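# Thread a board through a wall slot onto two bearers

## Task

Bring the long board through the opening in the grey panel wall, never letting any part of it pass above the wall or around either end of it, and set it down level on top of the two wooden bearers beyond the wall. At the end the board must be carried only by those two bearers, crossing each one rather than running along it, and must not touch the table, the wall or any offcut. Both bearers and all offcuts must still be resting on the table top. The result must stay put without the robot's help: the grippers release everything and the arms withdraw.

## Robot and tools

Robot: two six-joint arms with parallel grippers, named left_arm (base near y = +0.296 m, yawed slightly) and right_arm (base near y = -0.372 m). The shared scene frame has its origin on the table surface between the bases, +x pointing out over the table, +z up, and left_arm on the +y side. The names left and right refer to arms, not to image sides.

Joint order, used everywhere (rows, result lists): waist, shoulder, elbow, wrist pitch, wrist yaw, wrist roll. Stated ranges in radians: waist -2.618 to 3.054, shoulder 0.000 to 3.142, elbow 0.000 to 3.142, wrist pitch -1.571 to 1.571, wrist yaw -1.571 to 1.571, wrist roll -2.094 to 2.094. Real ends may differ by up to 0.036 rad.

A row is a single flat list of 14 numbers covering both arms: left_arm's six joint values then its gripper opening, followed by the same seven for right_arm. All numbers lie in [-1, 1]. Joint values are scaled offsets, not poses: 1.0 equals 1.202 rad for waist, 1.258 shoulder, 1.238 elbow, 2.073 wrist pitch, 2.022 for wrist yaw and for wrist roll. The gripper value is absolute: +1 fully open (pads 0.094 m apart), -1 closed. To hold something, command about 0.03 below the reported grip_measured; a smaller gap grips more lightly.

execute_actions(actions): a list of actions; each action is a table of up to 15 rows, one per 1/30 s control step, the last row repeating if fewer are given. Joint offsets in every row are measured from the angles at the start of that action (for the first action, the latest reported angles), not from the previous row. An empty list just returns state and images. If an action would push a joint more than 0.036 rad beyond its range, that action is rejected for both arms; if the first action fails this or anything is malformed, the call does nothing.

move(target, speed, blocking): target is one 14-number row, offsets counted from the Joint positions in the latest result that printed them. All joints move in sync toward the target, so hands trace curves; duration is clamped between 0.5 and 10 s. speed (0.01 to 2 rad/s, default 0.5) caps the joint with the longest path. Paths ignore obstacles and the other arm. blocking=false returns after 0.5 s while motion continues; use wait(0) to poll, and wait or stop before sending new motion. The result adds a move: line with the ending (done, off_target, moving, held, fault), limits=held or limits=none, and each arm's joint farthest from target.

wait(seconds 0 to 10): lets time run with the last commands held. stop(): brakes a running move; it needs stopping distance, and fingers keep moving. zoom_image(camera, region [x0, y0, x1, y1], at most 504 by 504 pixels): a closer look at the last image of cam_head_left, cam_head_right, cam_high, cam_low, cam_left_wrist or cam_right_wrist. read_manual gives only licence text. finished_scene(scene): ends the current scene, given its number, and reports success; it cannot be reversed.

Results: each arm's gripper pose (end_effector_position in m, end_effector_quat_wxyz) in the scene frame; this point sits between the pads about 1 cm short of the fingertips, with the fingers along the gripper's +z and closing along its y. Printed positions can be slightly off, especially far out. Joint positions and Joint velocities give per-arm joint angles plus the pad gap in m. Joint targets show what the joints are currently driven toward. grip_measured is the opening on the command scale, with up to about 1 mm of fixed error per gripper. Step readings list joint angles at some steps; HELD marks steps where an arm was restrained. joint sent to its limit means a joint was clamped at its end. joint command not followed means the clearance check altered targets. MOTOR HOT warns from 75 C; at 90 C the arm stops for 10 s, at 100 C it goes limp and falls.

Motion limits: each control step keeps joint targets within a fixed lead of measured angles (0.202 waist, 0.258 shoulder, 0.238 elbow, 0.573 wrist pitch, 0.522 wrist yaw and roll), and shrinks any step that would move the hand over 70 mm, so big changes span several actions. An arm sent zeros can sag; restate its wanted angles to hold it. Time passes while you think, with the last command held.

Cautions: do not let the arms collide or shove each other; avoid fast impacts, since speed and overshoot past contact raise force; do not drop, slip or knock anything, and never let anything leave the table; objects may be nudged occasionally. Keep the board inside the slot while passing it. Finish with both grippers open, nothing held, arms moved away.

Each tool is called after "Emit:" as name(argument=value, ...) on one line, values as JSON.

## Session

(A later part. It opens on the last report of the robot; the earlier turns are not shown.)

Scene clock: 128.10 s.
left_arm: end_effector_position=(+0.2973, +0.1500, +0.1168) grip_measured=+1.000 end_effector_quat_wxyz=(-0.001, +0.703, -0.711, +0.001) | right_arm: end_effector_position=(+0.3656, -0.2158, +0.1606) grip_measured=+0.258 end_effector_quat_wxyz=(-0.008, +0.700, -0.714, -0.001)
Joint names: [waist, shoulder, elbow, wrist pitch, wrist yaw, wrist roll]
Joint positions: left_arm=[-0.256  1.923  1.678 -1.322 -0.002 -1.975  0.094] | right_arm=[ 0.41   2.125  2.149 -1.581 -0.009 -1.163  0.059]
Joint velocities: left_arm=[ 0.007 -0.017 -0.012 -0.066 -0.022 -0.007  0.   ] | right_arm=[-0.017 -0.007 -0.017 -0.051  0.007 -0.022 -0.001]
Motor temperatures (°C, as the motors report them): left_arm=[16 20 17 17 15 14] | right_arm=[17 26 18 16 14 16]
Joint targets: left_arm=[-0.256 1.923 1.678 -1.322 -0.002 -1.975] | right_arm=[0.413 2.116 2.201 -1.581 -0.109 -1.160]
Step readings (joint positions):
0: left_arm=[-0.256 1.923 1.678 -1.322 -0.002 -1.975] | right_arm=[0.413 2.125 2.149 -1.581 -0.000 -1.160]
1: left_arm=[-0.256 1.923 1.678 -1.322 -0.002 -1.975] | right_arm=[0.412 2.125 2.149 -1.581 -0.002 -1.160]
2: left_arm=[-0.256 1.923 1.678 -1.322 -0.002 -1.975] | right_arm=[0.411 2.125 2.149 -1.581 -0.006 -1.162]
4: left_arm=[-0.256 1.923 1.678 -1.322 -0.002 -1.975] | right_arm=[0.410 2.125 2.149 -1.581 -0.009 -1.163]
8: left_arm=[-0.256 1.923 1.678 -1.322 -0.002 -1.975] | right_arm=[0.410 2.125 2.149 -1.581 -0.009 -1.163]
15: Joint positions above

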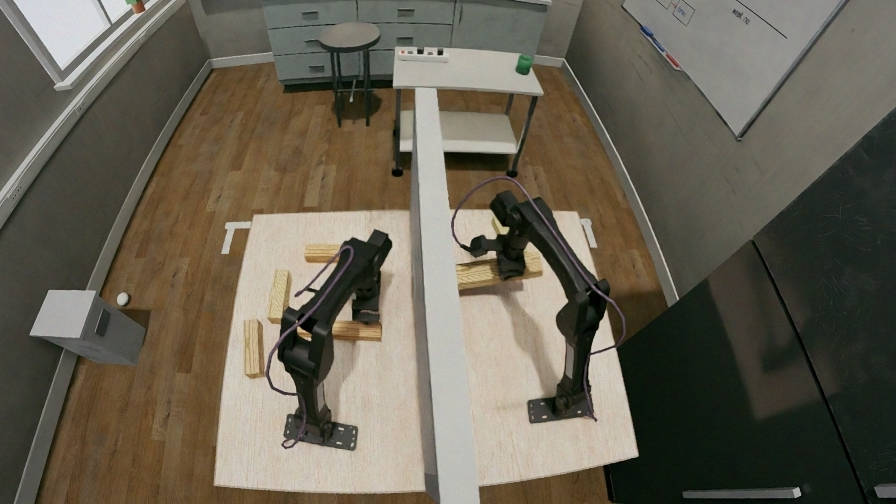

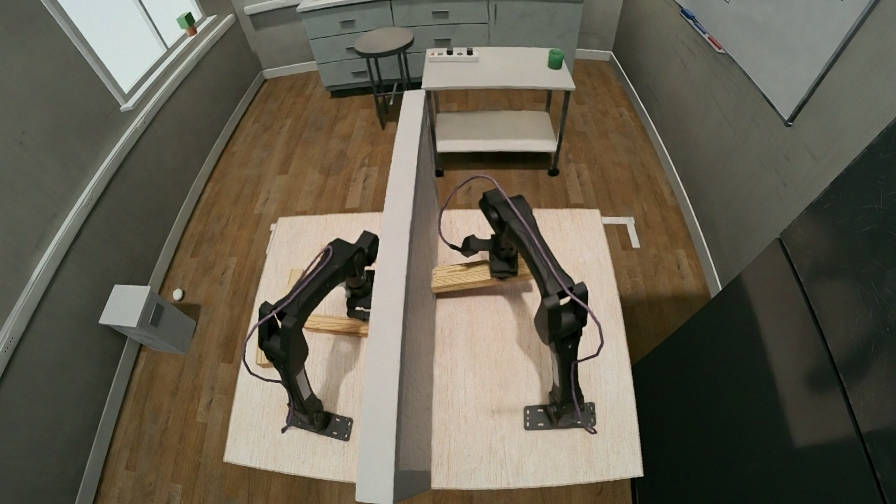

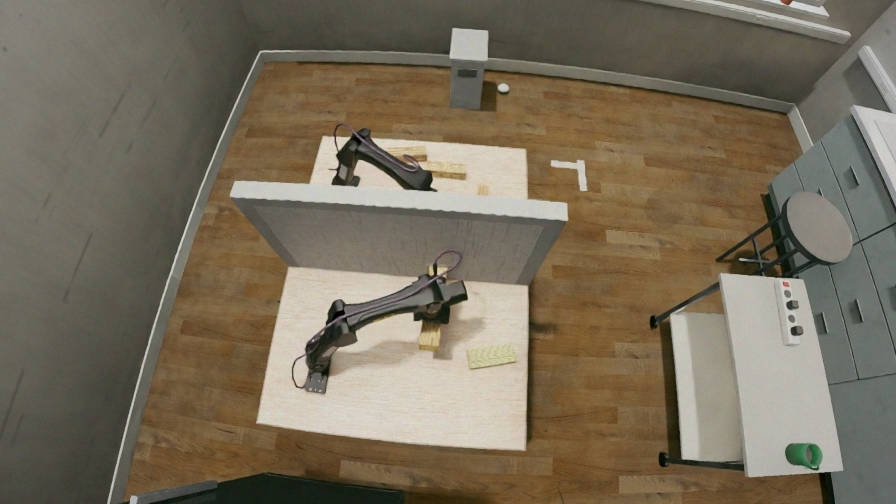

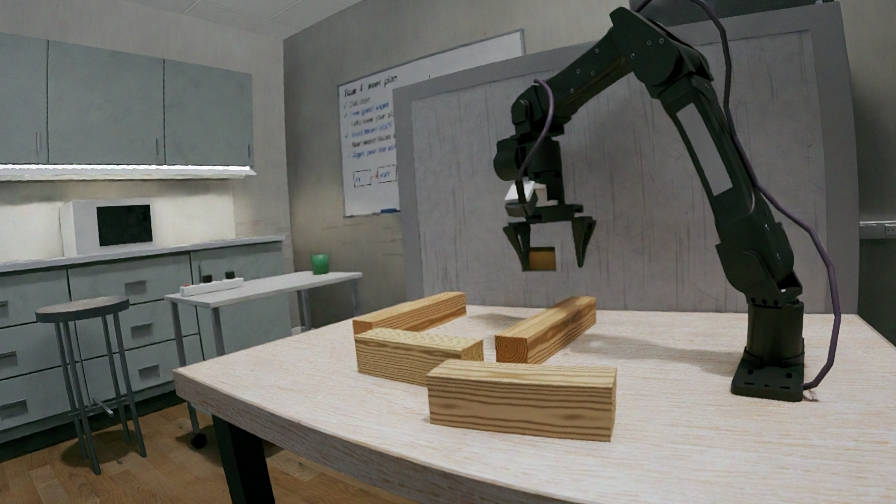

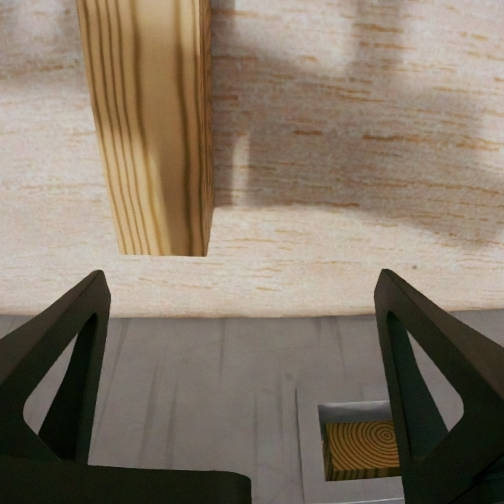

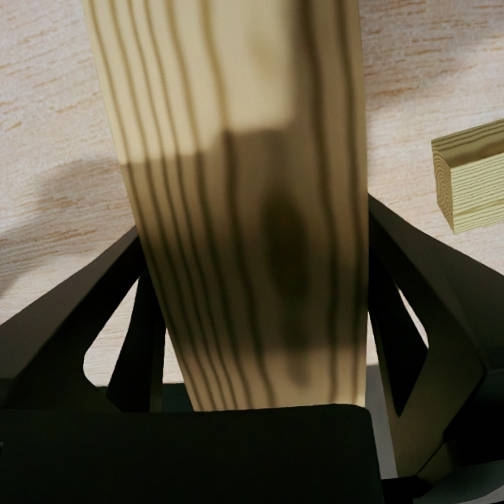

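Emit:
execute_actions(actions=[[[0,0,0,0,0,0,1,0.0025,-0.007,0.042,0,-0.10,0.0015,0.2],[0,0,0,0,0,0,1,0.0025,-0.007,0.042,0,-0.10,0.0015,0.2],[0,0,0,0,0,0,1,0.0025,-0.007,0.042,0,-0.10,0.0015,0.2],[0,0,0,0,0,0,1,0.0025,-0.007,0.042,0,-0.045,0.0015,0.2]]])

Emit:
zoom_image(camera="cam_low", region=[500, 225, 590, 290])

Scene clock: 129.40 s.
left_arm: end_effector_position=(+0.2973, +0.1500, +0.1168) grip_measured=+1.000 end_effector_quat_wxyz=(-0.001, +0.703, -0.711, +0.001) | right_arm: end_effector_position=(+0.3654, -0.2150, +0.1607) grip_measured=+0.258 end_effector_quat_wxyz=(-0.012, +0.698, -0.716, -0.012)
Joint names: [waist, shoulder, elbow, wrist pitch, wrist yaw, wrist roll]
Joint positions: left_arm=[-0.256  1.923  1.678 -1.322 -0.002 -1.975  0.094] | right_arm=[ 0.402  2.125  2.149 -1.581 -0.032 -1.165  0.059]
Joint velocities: left_arm=[ 0.012 -0.027 -0.017 -0.007 -0.022  0.007  0.   ] | right_arm=[ 0.012 -0.002  0.002 -0.007 -0.022 -0.051 -0.001]
Motor temperatures (°C, as the motors report them): left_arm=[16 20 17 17 15 14] | right_arm=[17 26 18 16 14 16]
Joint targets: left_arm=[-0.256 1.923 1.678 -1.322 -0.002 -1.975] | right_arm=[0.412 2.116 2.201 -1.581 -0.100 -1.159]
Step readings (joint positions):
0: left_arm=[-0.256 1.923 1.678 -1.322 -0.002 -1.975] | right_arm=[0.410 2.125 2.149 -1.581 -0.009 -1.163]
1: left_arm=[-0.256 1.923 1.678 -1.322 -0.002 -1.975] | right_arm=[0.409 2.125 2.149 -1.581 -0.018 -1.162]
2: left_arm=[-0.256 1.923 1.678 -1.322 -0.002 -1.975] | right_arm=[0.406 2.125 2.149 -1.581 -0.026 -1.162]
4: left_arm=[-0.256 1.923 1.678 -1.322 -0.002 -1.975] | right_arm=[0.402 2.125 2.149 -1.581 -0.034 -1.165]
8: left_arm=[-0.256 1.923 1.678 -1.322 -0.002 -1.975] | right_arm=[0.402 2.125 2.149 -1.581 -0.032 -1.165]
15: Joint positions above

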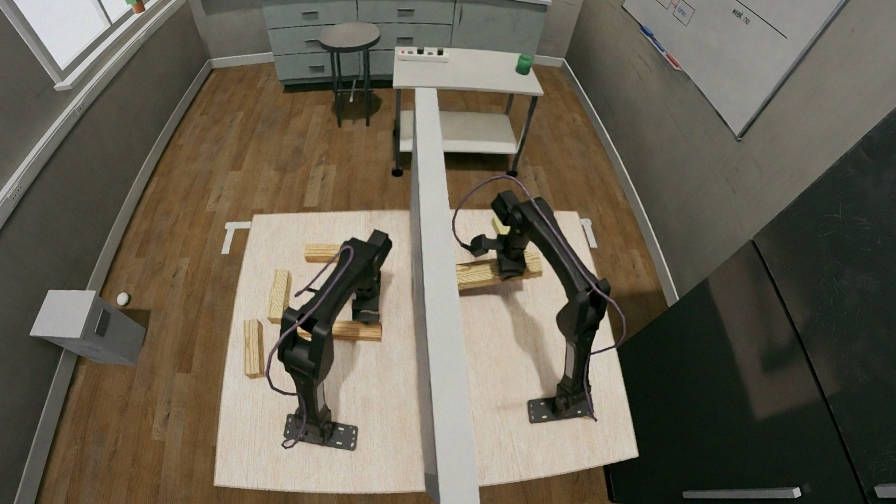

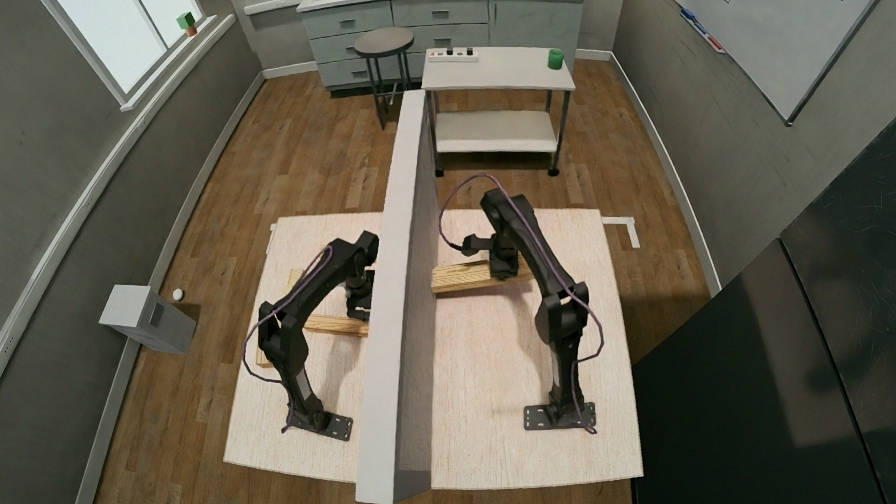

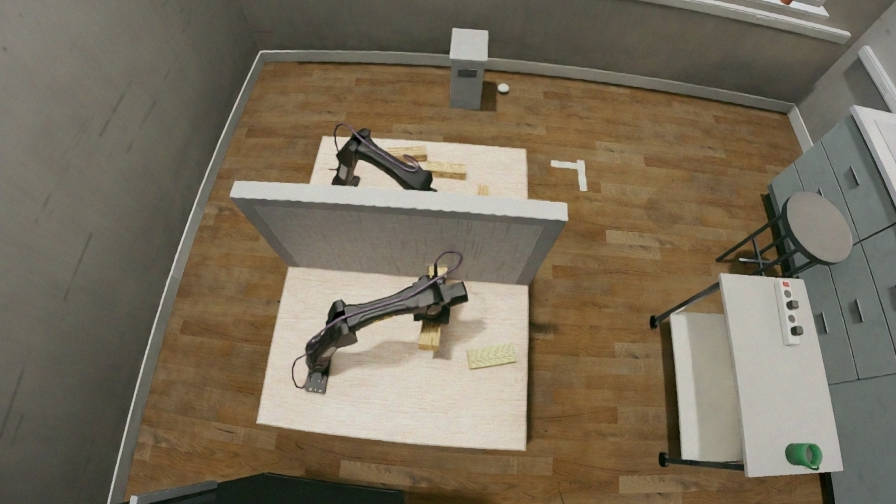

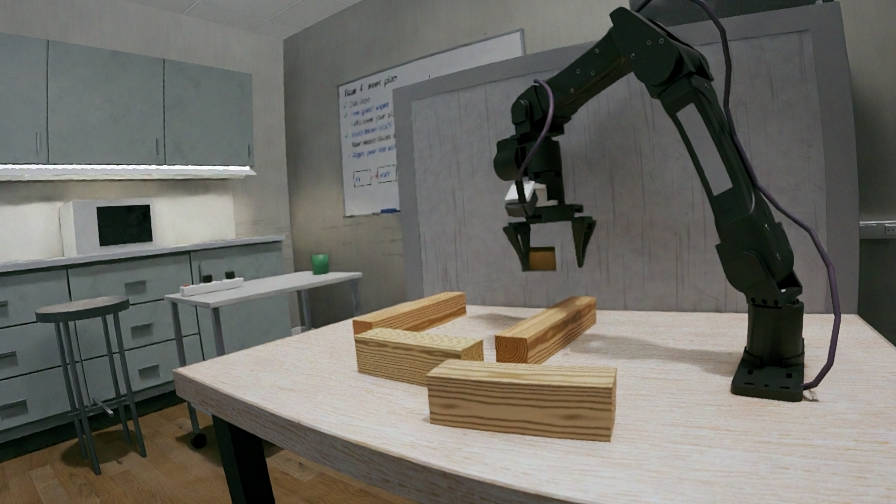

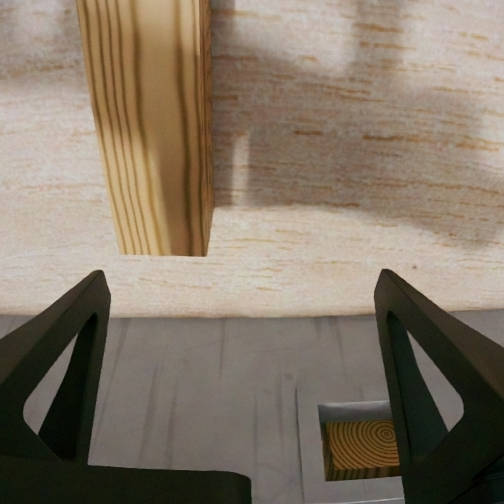

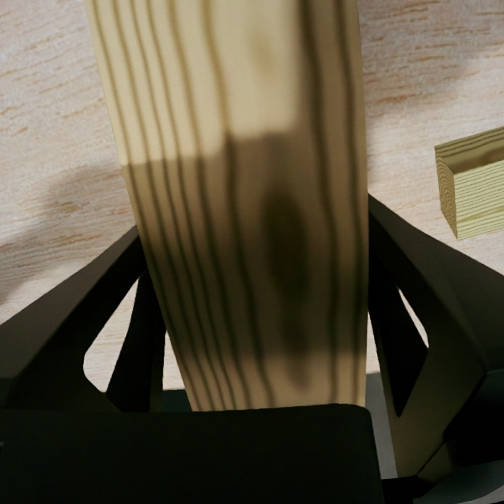

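Region (500, 225, 590, 290) of cam_low's 896x504 image, scaled by 5.600, with more detail than that image has.

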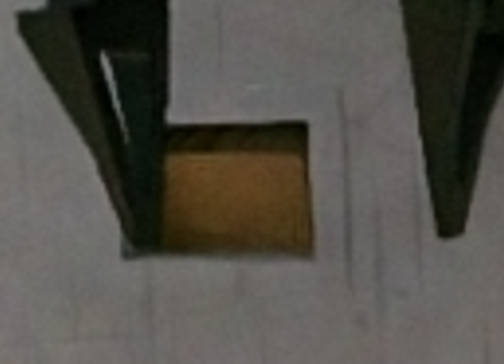

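Emit:
execute_actions(actions=[[[0,0,0,0,0,0,1,0.0025,0.005,0.042,0,-0.10,0.0015,0.2],[0,0,0,0,0,0,1,0.0025,0.005,0.042,0,-0.10,0.0015,0.2],[0,0,0,0,0,0,1,0.0025,0.005,0.042,0,-0.10,0.0015,0.2],[0,0,0,0,0,0,1,0.0025,0.005,0.042,0,-0.048,0.0015,0.2]]])

Emit:
zoom_image(camera="cam_low", region=[500, 225, 590, 290])

Scene clock: 130.40 s.
left_arm: end_effector_position=(+0.2973, +0.1500, +0.1168) grip_measured=+1.000 end_effector_quat_wxyz=(-0.001, +0.703, -0.711, +0.001) | right_arm: end_effector_position=(+0.3658, -0.2151, +0.1572) grip_measured=+0.258 end_effector_quat_wxyz=(-0.011, +0.698, -0.716, -0.021)
Joint names: [waist, shoulder, elbow, wrist pitch, wrist yaw, wrist roll]
Joint positions: left_arm=[-0.256  1.923  1.678 -1.322 -0.002 -1.975  0.094] | right_arm=[ 0.394  2.134  2.149 -1.581 -0.047 -1.173  0.059]
Joint velocities: left_arm=[ 0.012  0.022 -0.017 -0.007  0.007 -0.081  0.   ] | right_arm=[ 0.002  0.002  0.002  0.037  0.066 -0.022  0.   ]
Motor temperatures (°C, as the motors report them): left_arm=[16 20 17 17 15 14] | right_arm=[17 26 18 16 14 16]
Joint targets: left_arm=[-0.256 1.923 1.678 -1.322 -0.002 -1.975] | right_arm=[0.405 2.132 2.201 -1.581 -0.129 -1.162]
Step readings (joint positions):
0: left_arm=[-0.256 1.923 1.678 -1.322 -0.002 -1.975] | right_arm=[0.402 2.125 2.149 -1.581 -0.032 -1.165]
1: left_arm=[-0.256 1.923 1.678 -1.322 -0.002 -1.975] | right_arm=[0.401 2.127 2.149 -1.581 -0.038 -1.166]
2: left_arm=[-0.256 1.923 1.678 -1.322 -0.002 -1.975] | right_arm=[0.398 2.128 2.149 -1.581 -0.044 -1.168]
4: left_arm=[-0.256 1.923 1.678 -1.322 -0.002 -1.975] | right_arm=[0.394 2.132 2.149 -1.581 -0.049 -1.172]
8: left_arm=[-0.256 1.923 1.678 -1.322 -0.002 -1.975] | right_arm=[0.394 2.134 2.149 -1.581 -0.047 -1.173]
15: Joint positions above

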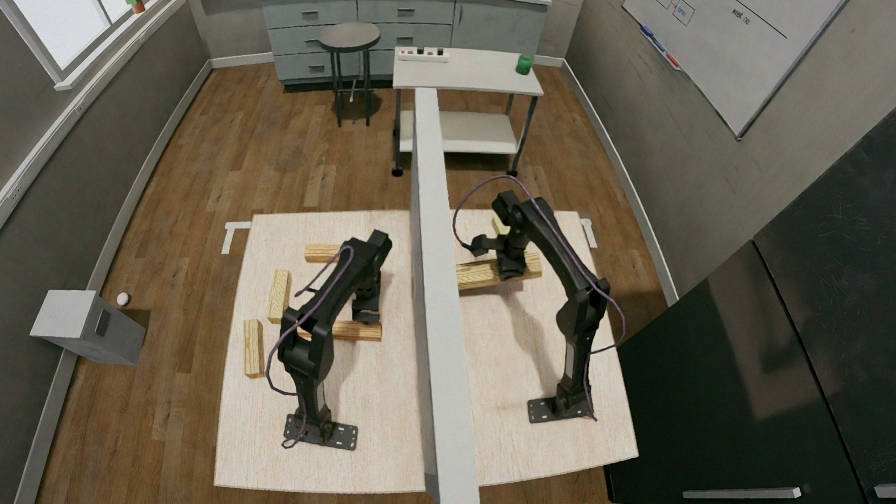

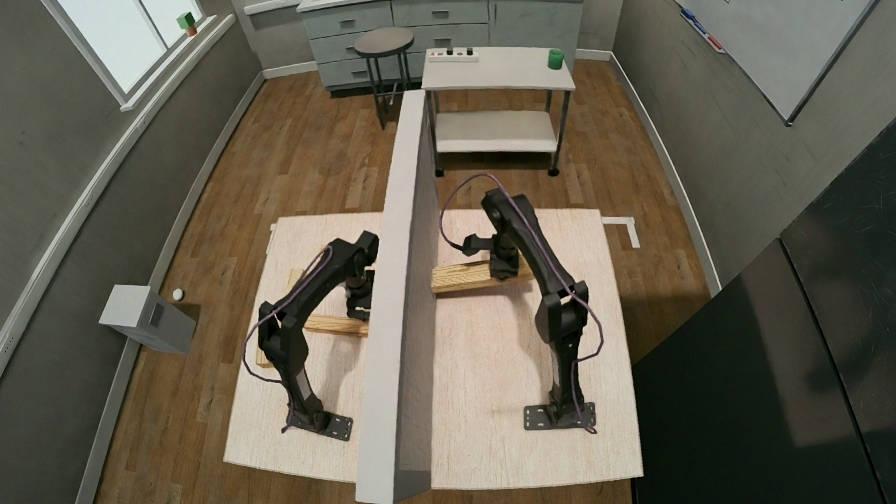

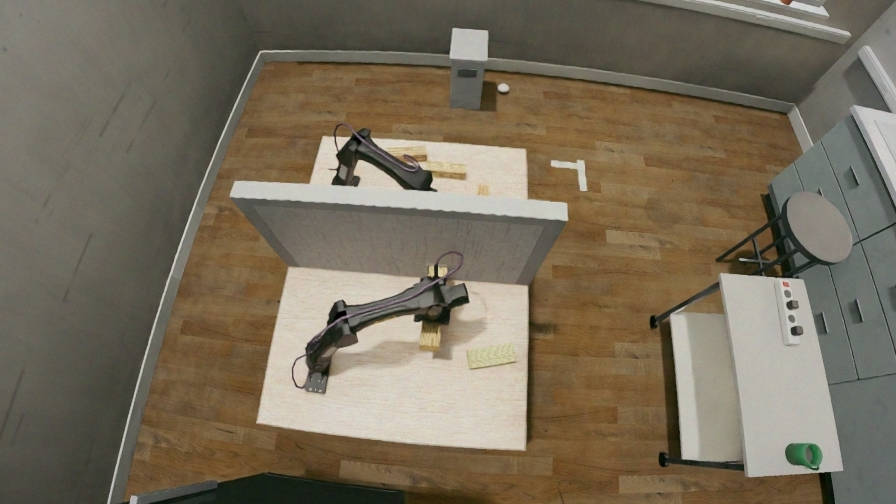

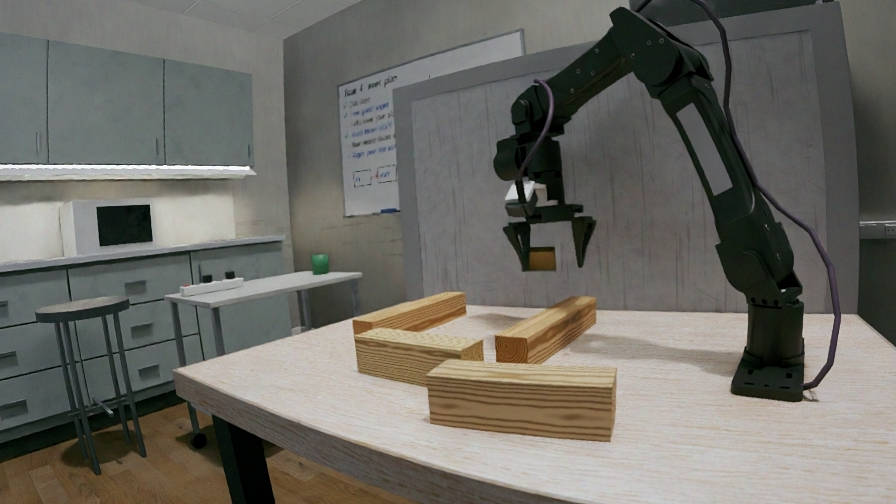

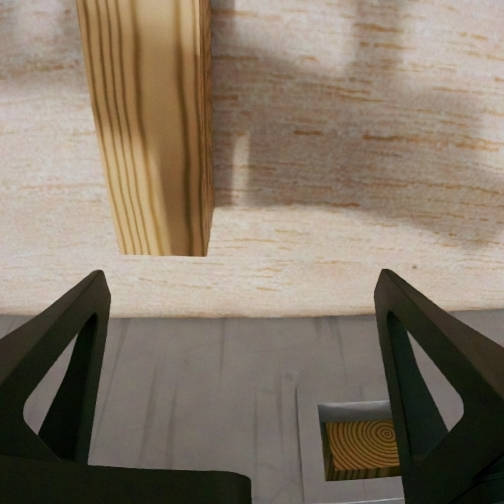

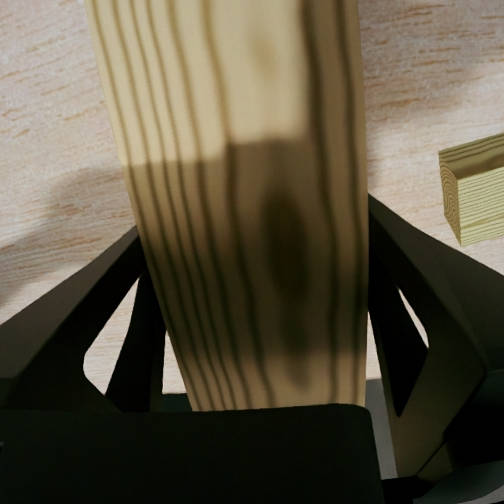

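Region (500, 225, 590, 290) of cam_low's 896x504 image, scaled by 5.600, with more detail than that image has.

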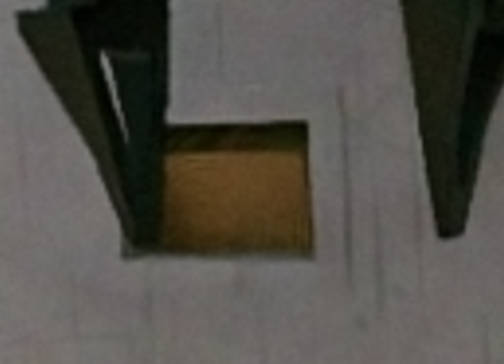

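Emit:
execute_actions(actions=[[[0,0,0,0,0,0,1,-0.03,-0.0016,0.042,0,-0.04,-0.012,0.2]]])

Emit:
zoom_image(camera="cam_low", region=[500, 225, 590, 290])

Scene clock: 131.47 s.
left_arm: end_effector_position=(+0.2973, +0.1500, +0.1168) grip_measured=+1.000 end_effector_quat_wxyz=(-0.001, +0.703, -0.711, +0.001) | right_arm: end_effector_position=(+0.3688, -0.2211, +0.1545) grip_measured=+0.258 end_effector_quat_wxyz=(-0.014, +0.694, -0.719, -0.036)
Joint names: [waist, shoulder, elbow, wrist pitch, wrist yaw, wrist roll]
Joint positions: left_arm=[-0.256  1.923  1.678 -1.322 -0.002 -1.975  0.094] | right_arm=[ 0.365  2.142  2.149 -1.581 -0.077 -1.193  0.059]
Joint velocities: left_arm=[ 0.007 -0.022 -0.017 -0.007  0.007  0.051  0.   ] | right_arm=[-0.012 -0.012  0.012  0.022 -0.051 -0.081  0.001]
Motor temperatures (°C, as the motors report them): left_arm=[16 20 17 17 15 14] | right_arm=[17 26 18 16 14 16]
Joint targets: left_arm=[-0.256 1.923 1.678 -1.322 -0.002 -1.975] | right_arm=[0.358 2.132 2.201 -1.581 -0.128 -1.197]
Step readings (joint positions):
0: left_arm=[-0.256 1.923 1.678 -1.322 -0.002 -1.975] | right_arm=[0.394 2.134 2.149 -1.581 -0.047 -1.173]
1: left_arm=[-0.256 1.923 1.678 -1.322 -0.002 -1.975] | right_arm=[0.390 2.134 2.149 -1.581 -0.049 -1.176]
2: left_arm=[-0.256 1.923 1.678 -1.322 -0.002 -1.975] | right_arm=[0.386 2.134 2.149 -1.580 -0.058 -1.182]
4: left_arm=[-0.256 1.923 1.678 -1.322 -0.002 -1.975] | right_arm=[0.378 2.139 2.149 -1.580 -0.066 -1.189]
8: left_arm=[-0.256 1.923 1.678 -1.322 -0.002 -1.975] | right_arm=[0.366 2.142 2.149 -1.581 -0.075 -1.191]
15: Joint positions above

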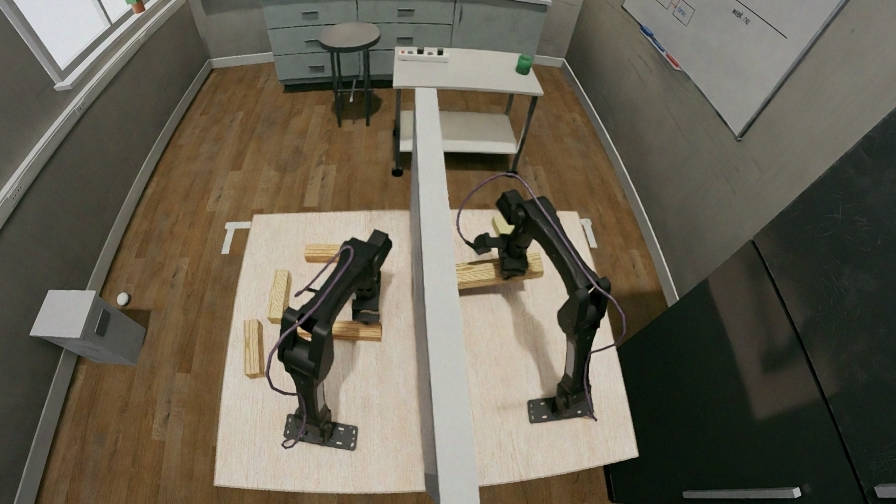

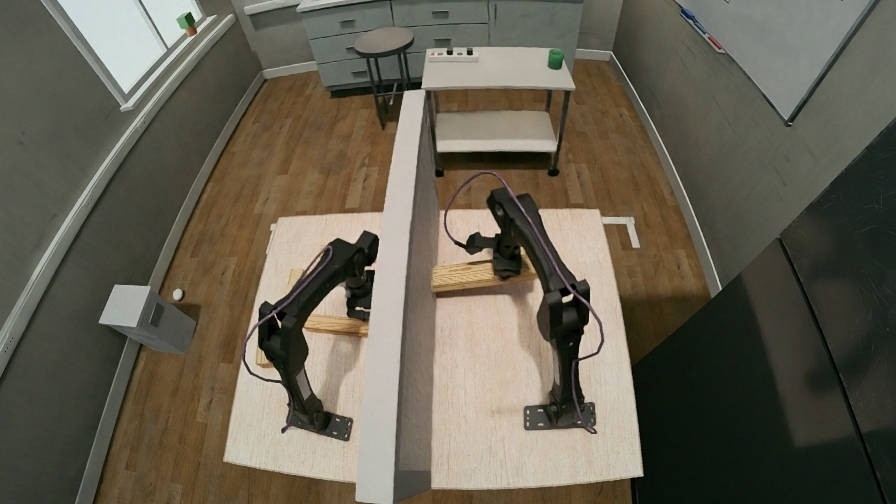

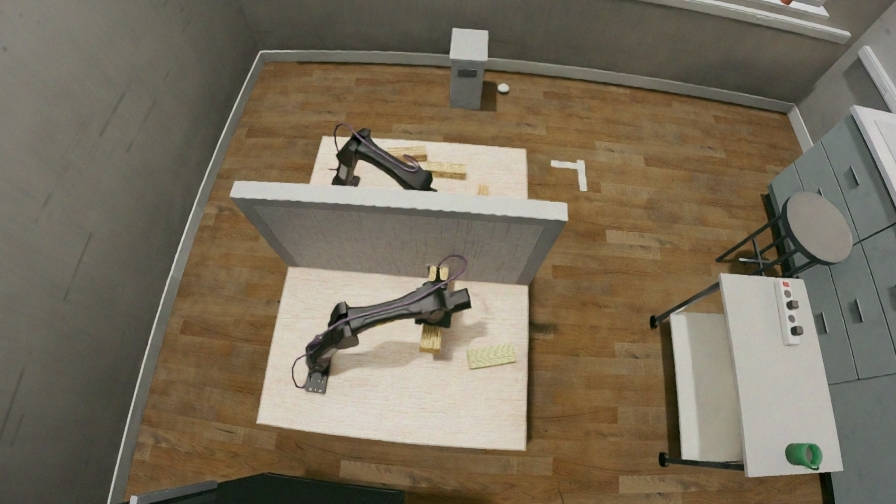

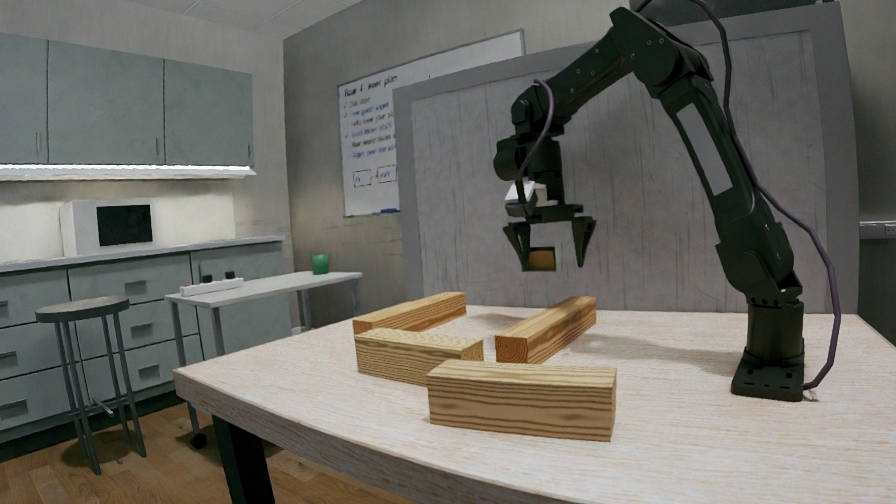

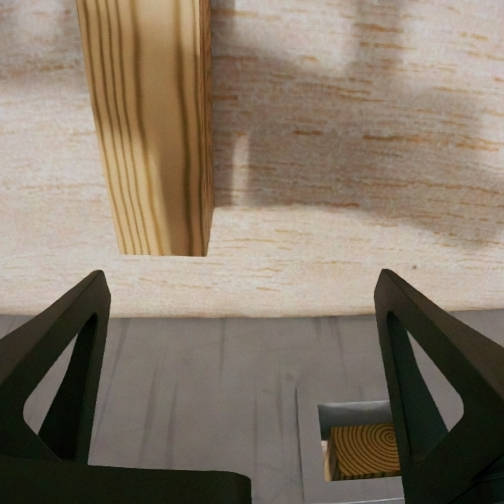

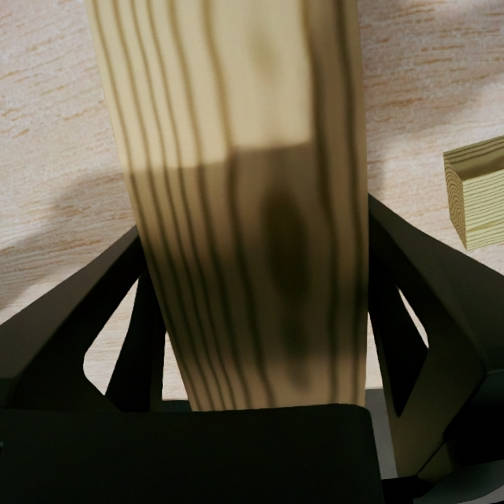

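Region (500, 225, 590, 290) of cam_low's 896x504 image, scaled by 5.600, with more detail than that image has.

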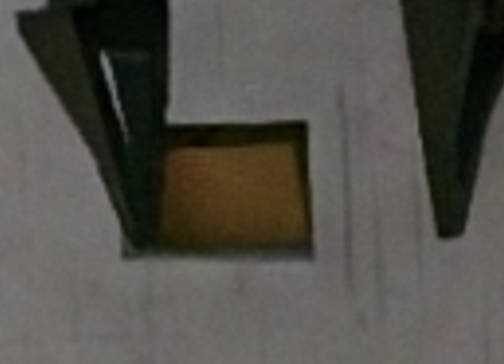

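Emit:
execute_actions(actions=[[[0,0,0,0,0,0,1,-0.006,-0.0636,0.042,0,-0.025,-0.002,0.2],[0,0,0,0,0,0,1,-0.006,-0.0636,0.042,0,-0.025,-0.002,0.2],[0,0,0,0,0,0,1,-0.006,-0.026,0.042,0,-0.025,-0.002,0.2]]])

Emit:
zoom_image(camera="cam_low", region=[500, 225, 590, 290])

Scene clock: 132.17 s.
left_arm: end_effector_position=(+0.2973, +0.1500, +0.1168) grip_measured=+1.000 end_effector_quat_wxyz=(-0.001, +0.703, -0.711, +0.001) | right_arm: end_effector_position=(+0.3697, -0.2209, +0.1595) grip_measured=+0.258 end_effector_quat_wxyz=(-0.021, +0.697, -0.716, -0.032)
Joint names: [waist, shoulder, elbow, wrist pitch, wrist yaw, wrist roll]
Joint positions: left_arm=[-0.256  1.923  1.678 -1.322 -0.002 -1.975  0.094] | right_arm=[ 0.365  2.134  2.156 -1.581 -0.077 -1.199  0.059]
Joint velocities: left_arm=[ 0.007 -0.012  0.007 -0.022  0.022  0.037  0.   ] | right_arm=[-0.017 -0.002 -0.012 -0.066 -0.051  0.037  0.   ]
Motor temperatures (°C, as the motors report them): left_arm=[16 20 17 17 15 14] | right_arm=[17 26 18 16 14 16]
Joint targets: left_arm=[-0.256 1.923 1.678 -1.322 -0.002 -1.975] | right_arm=[0.357 2.110 2.201 -1.581 -0.128 -1.197]
Step readings (joint positions):
0: left_arm=[-0.256 1.923 1.678 -1.322 -0.002 -1.975] | right_arm=[0.365 2.142 2.149 -1.581 -0.077 -1.193]
1: left_arm=[-0.256 1.923 1.678 -1.322 -0.002 -1.975] | right_arm=[0.365 2.139 2.149 -1.581 -0.077 -1.193]
2: left_arm=[-0.256 1.923 1.678 -1.322 -0.002 -1.975] | right_arm=[0.365 2.136 2.149 -1.581 -0.077 -1.193]
4: left_arm=[-0.256 1.923 1.678 -1.322 -0.002 -1.975] | right_arm=[0.365 2.134 2.155 -1.581 -0.077 -1.197]
8: left_arm=[-0.256 1.923 1.678 -1.322 -0.002 -1.975] | right_arm=[0.365 2.134 2.156 -1.581 -0.077 -1.199]
15: Joint positions above

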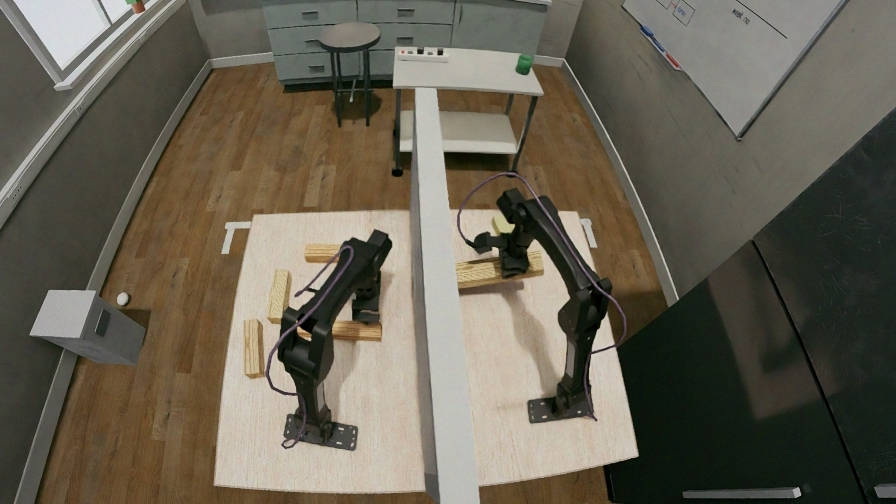

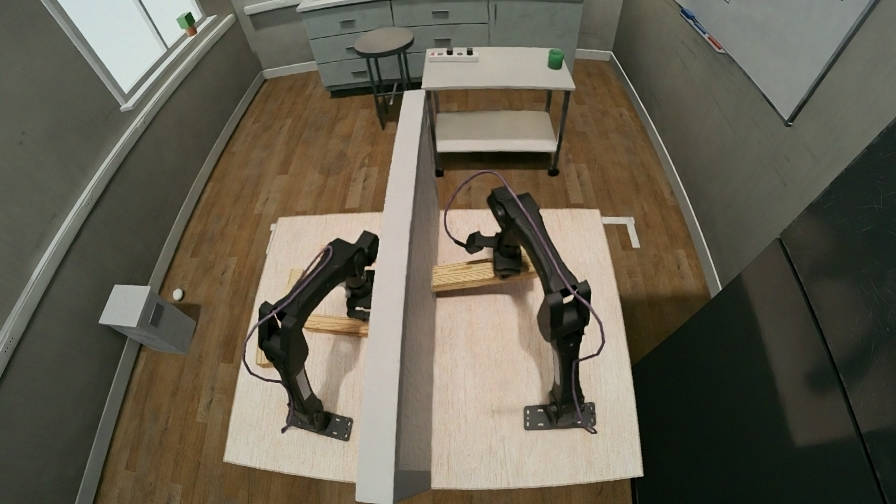

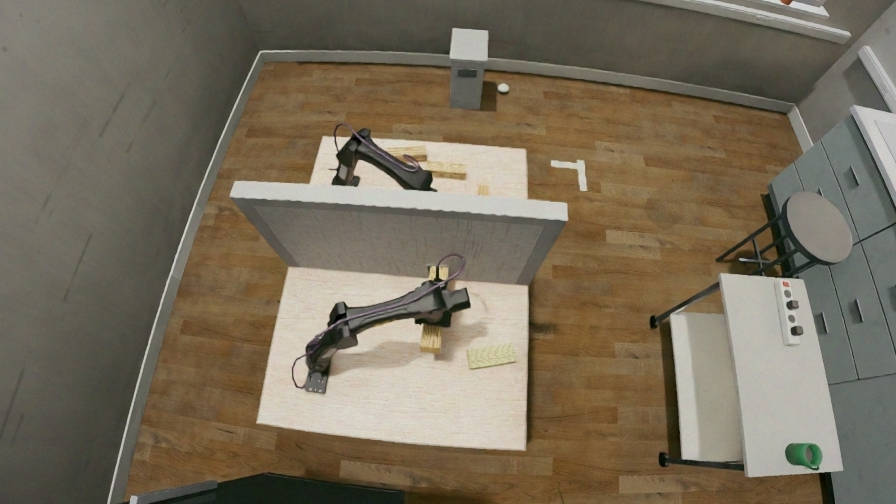

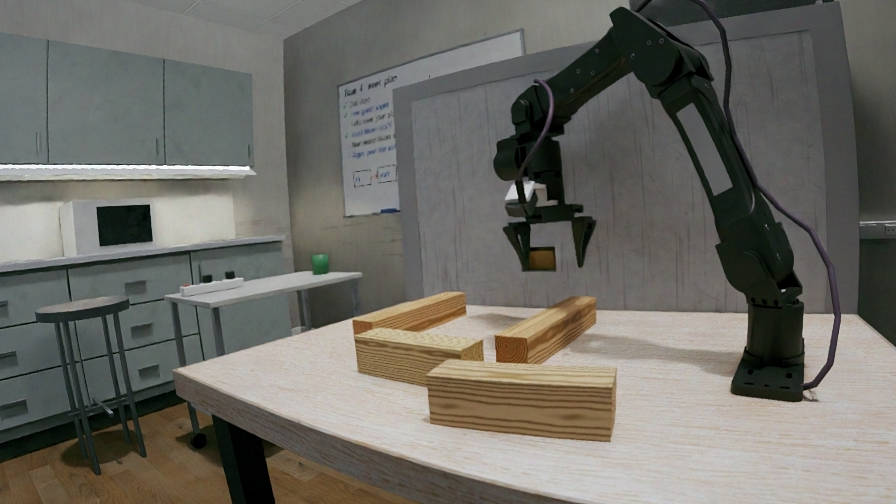

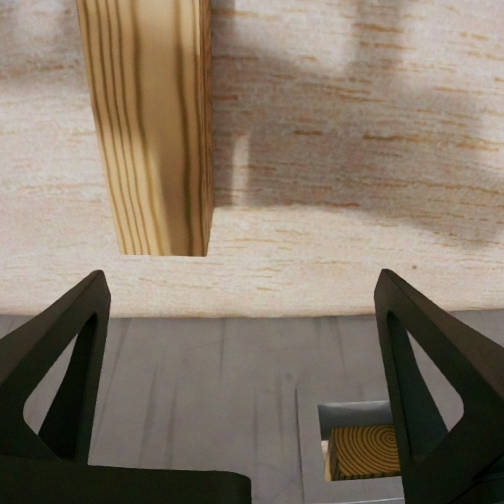

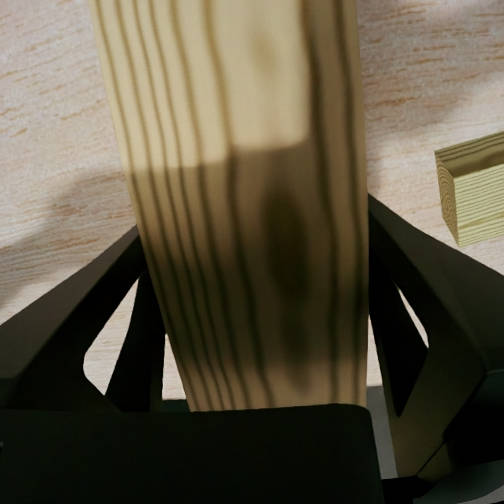

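Region (500, 225, 590, 290) of cam_low's 896x504 image, scaled by 5.600, with more detail than that image has.

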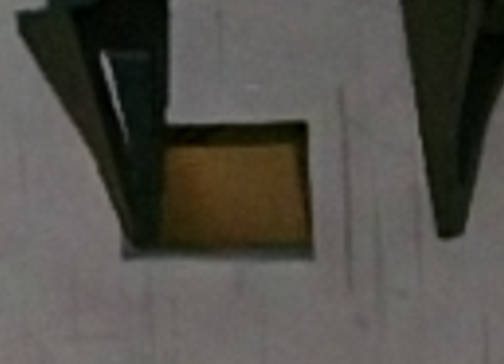

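Emit:
execute_actions(actions=[[[0,0,0,0,0,0,1,-0.006,0.0127,0.036,0,-0.025,0.001,0.2]]])

Emit:
zoom_image(camera="cam_low", region=[500, 225, 590, 290])

Scene clock: 132.97 s.
left_arm: end_effector_position=(+0.2973, +0.1500, +0.1168) grip_measured=+1.000 end_effector_quat_wxyz=(-0.001, +0.703, -0.711, +0.001) | right_arm: end_effector_position=(+0.3700, -0.2185, +0.1531) grip_measured=+0.258 end_effector_quat_wxyz=(-0.018, +0.696, -0.717, -0.042)
Joint names: [waist, shoulder, elbow, wrist pitch, wrist yaw, wrist roll]
Joint positions: left_arm=[-0.256  1.923  1.678 -1.322 -0.002 -1.975  0.094] | right_arm=[ 0.363  2.151  2.156 -1.58  -0.092 -1.199  0.059]
Joint velocities: left_arm=[-0.012 -0.002  0.017 -0.051  0.051 -0.051  0.   ] | right_arm=[ 0.002 -0.007  0.002  0.037 -0.007 -0.022 -0.001]
Motor temperatures (°C, as the motors report them): left_arm=[16 20 17 17 15 14] | right_arm=[17 26 18 16 14 16]
Joint targets: left_arm=[-0.256 1.923 1.678 -1.322 -0.002 -1.975] | right_arm=[0.357 2.150 2.201 -1.581 -0.127 -1.197]
Step readings (joint positions):
0: left_arm=[-0.256 1.923 1.678 -1.322 -0.002 -1.975] | right_arm=[0.365 2.134 2.156 -1.581 -0.077 -1.199]
1: left_arm=[-0.256 1.923 1.678 -1.322 -0.002 -1.975] | right_arm=[0.365 2.136 2.156 -1.581 -0.077 -1.199]
2: left_arm=[-0.256 1.923 1.678 -1.322 -0.002 -1.975] | right_arm=[0.365 2.139 2.156 -1.581 -0.077 -1.199]
4: left_arm=[-0.256 1.923 1.678 -1.322 -0.002 -1.975] | right_arm=[0.365 2.147 2.156 -1.581 -0.083 -1.199]
8: left_arm=[-0.256 1.923 1.678 -1.322 -0.002 -1.975] | right_arm=[0.363 2.151 2.156 -1.580 -0.092 -1.199]
15: Joint positions above

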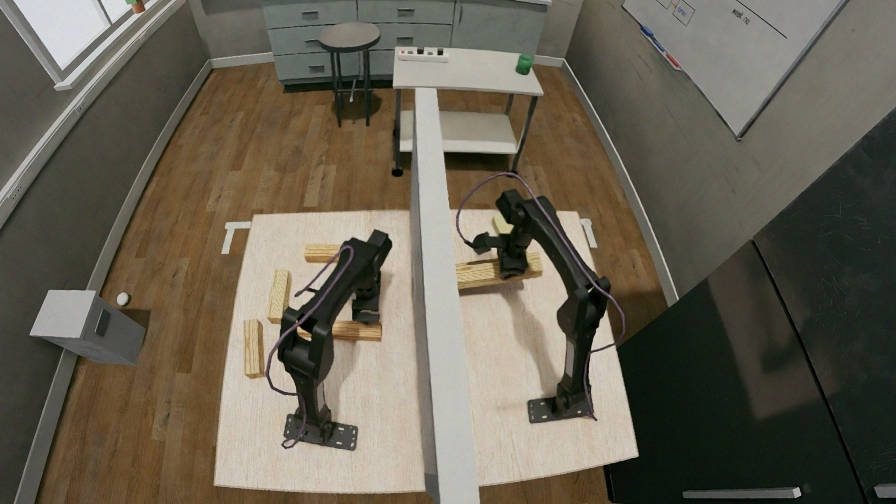

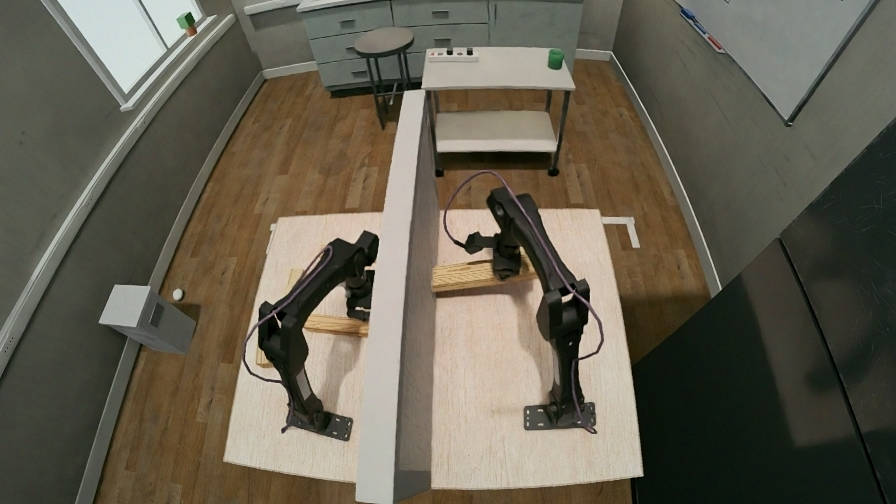

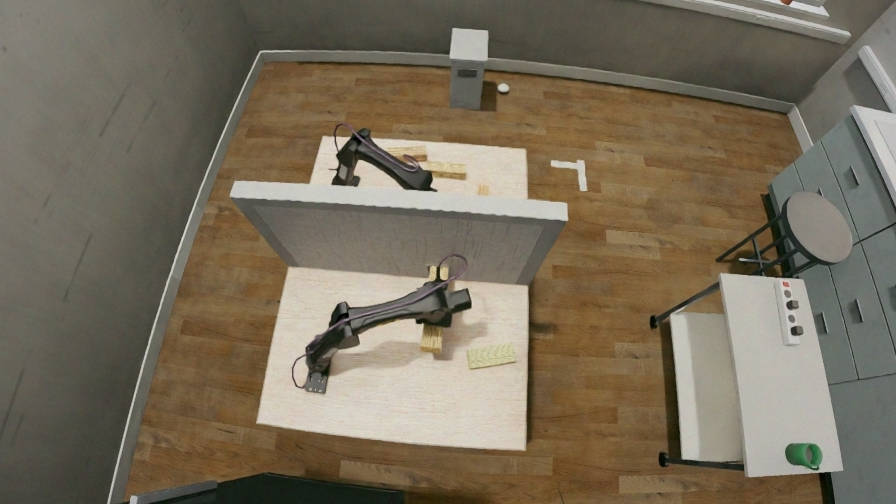

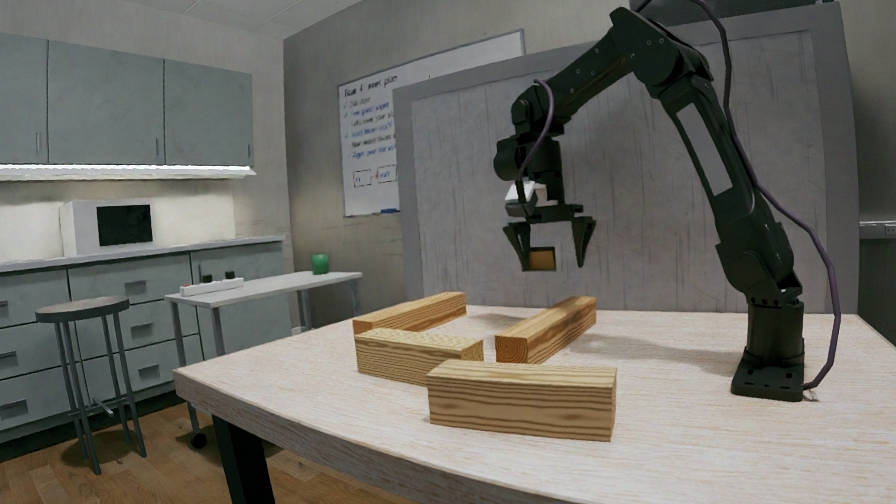

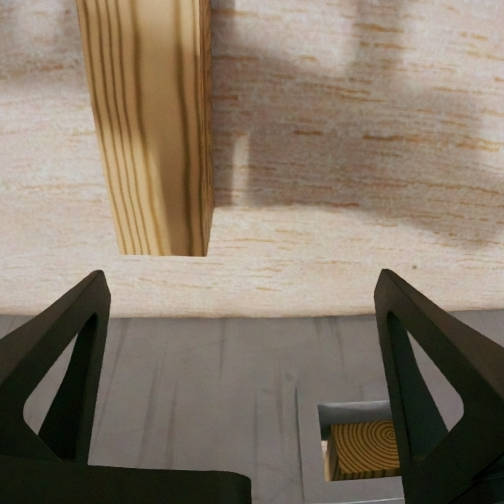

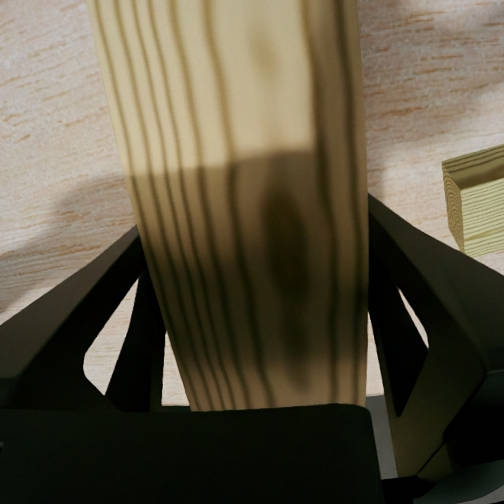

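Region (500, 225, 590, 290) of cam_low's 896x504 image, scaled by 5.600, with more detail than that image has.

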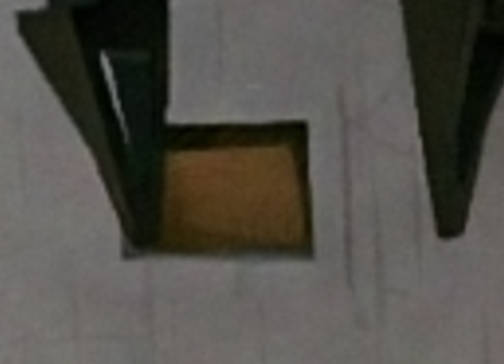

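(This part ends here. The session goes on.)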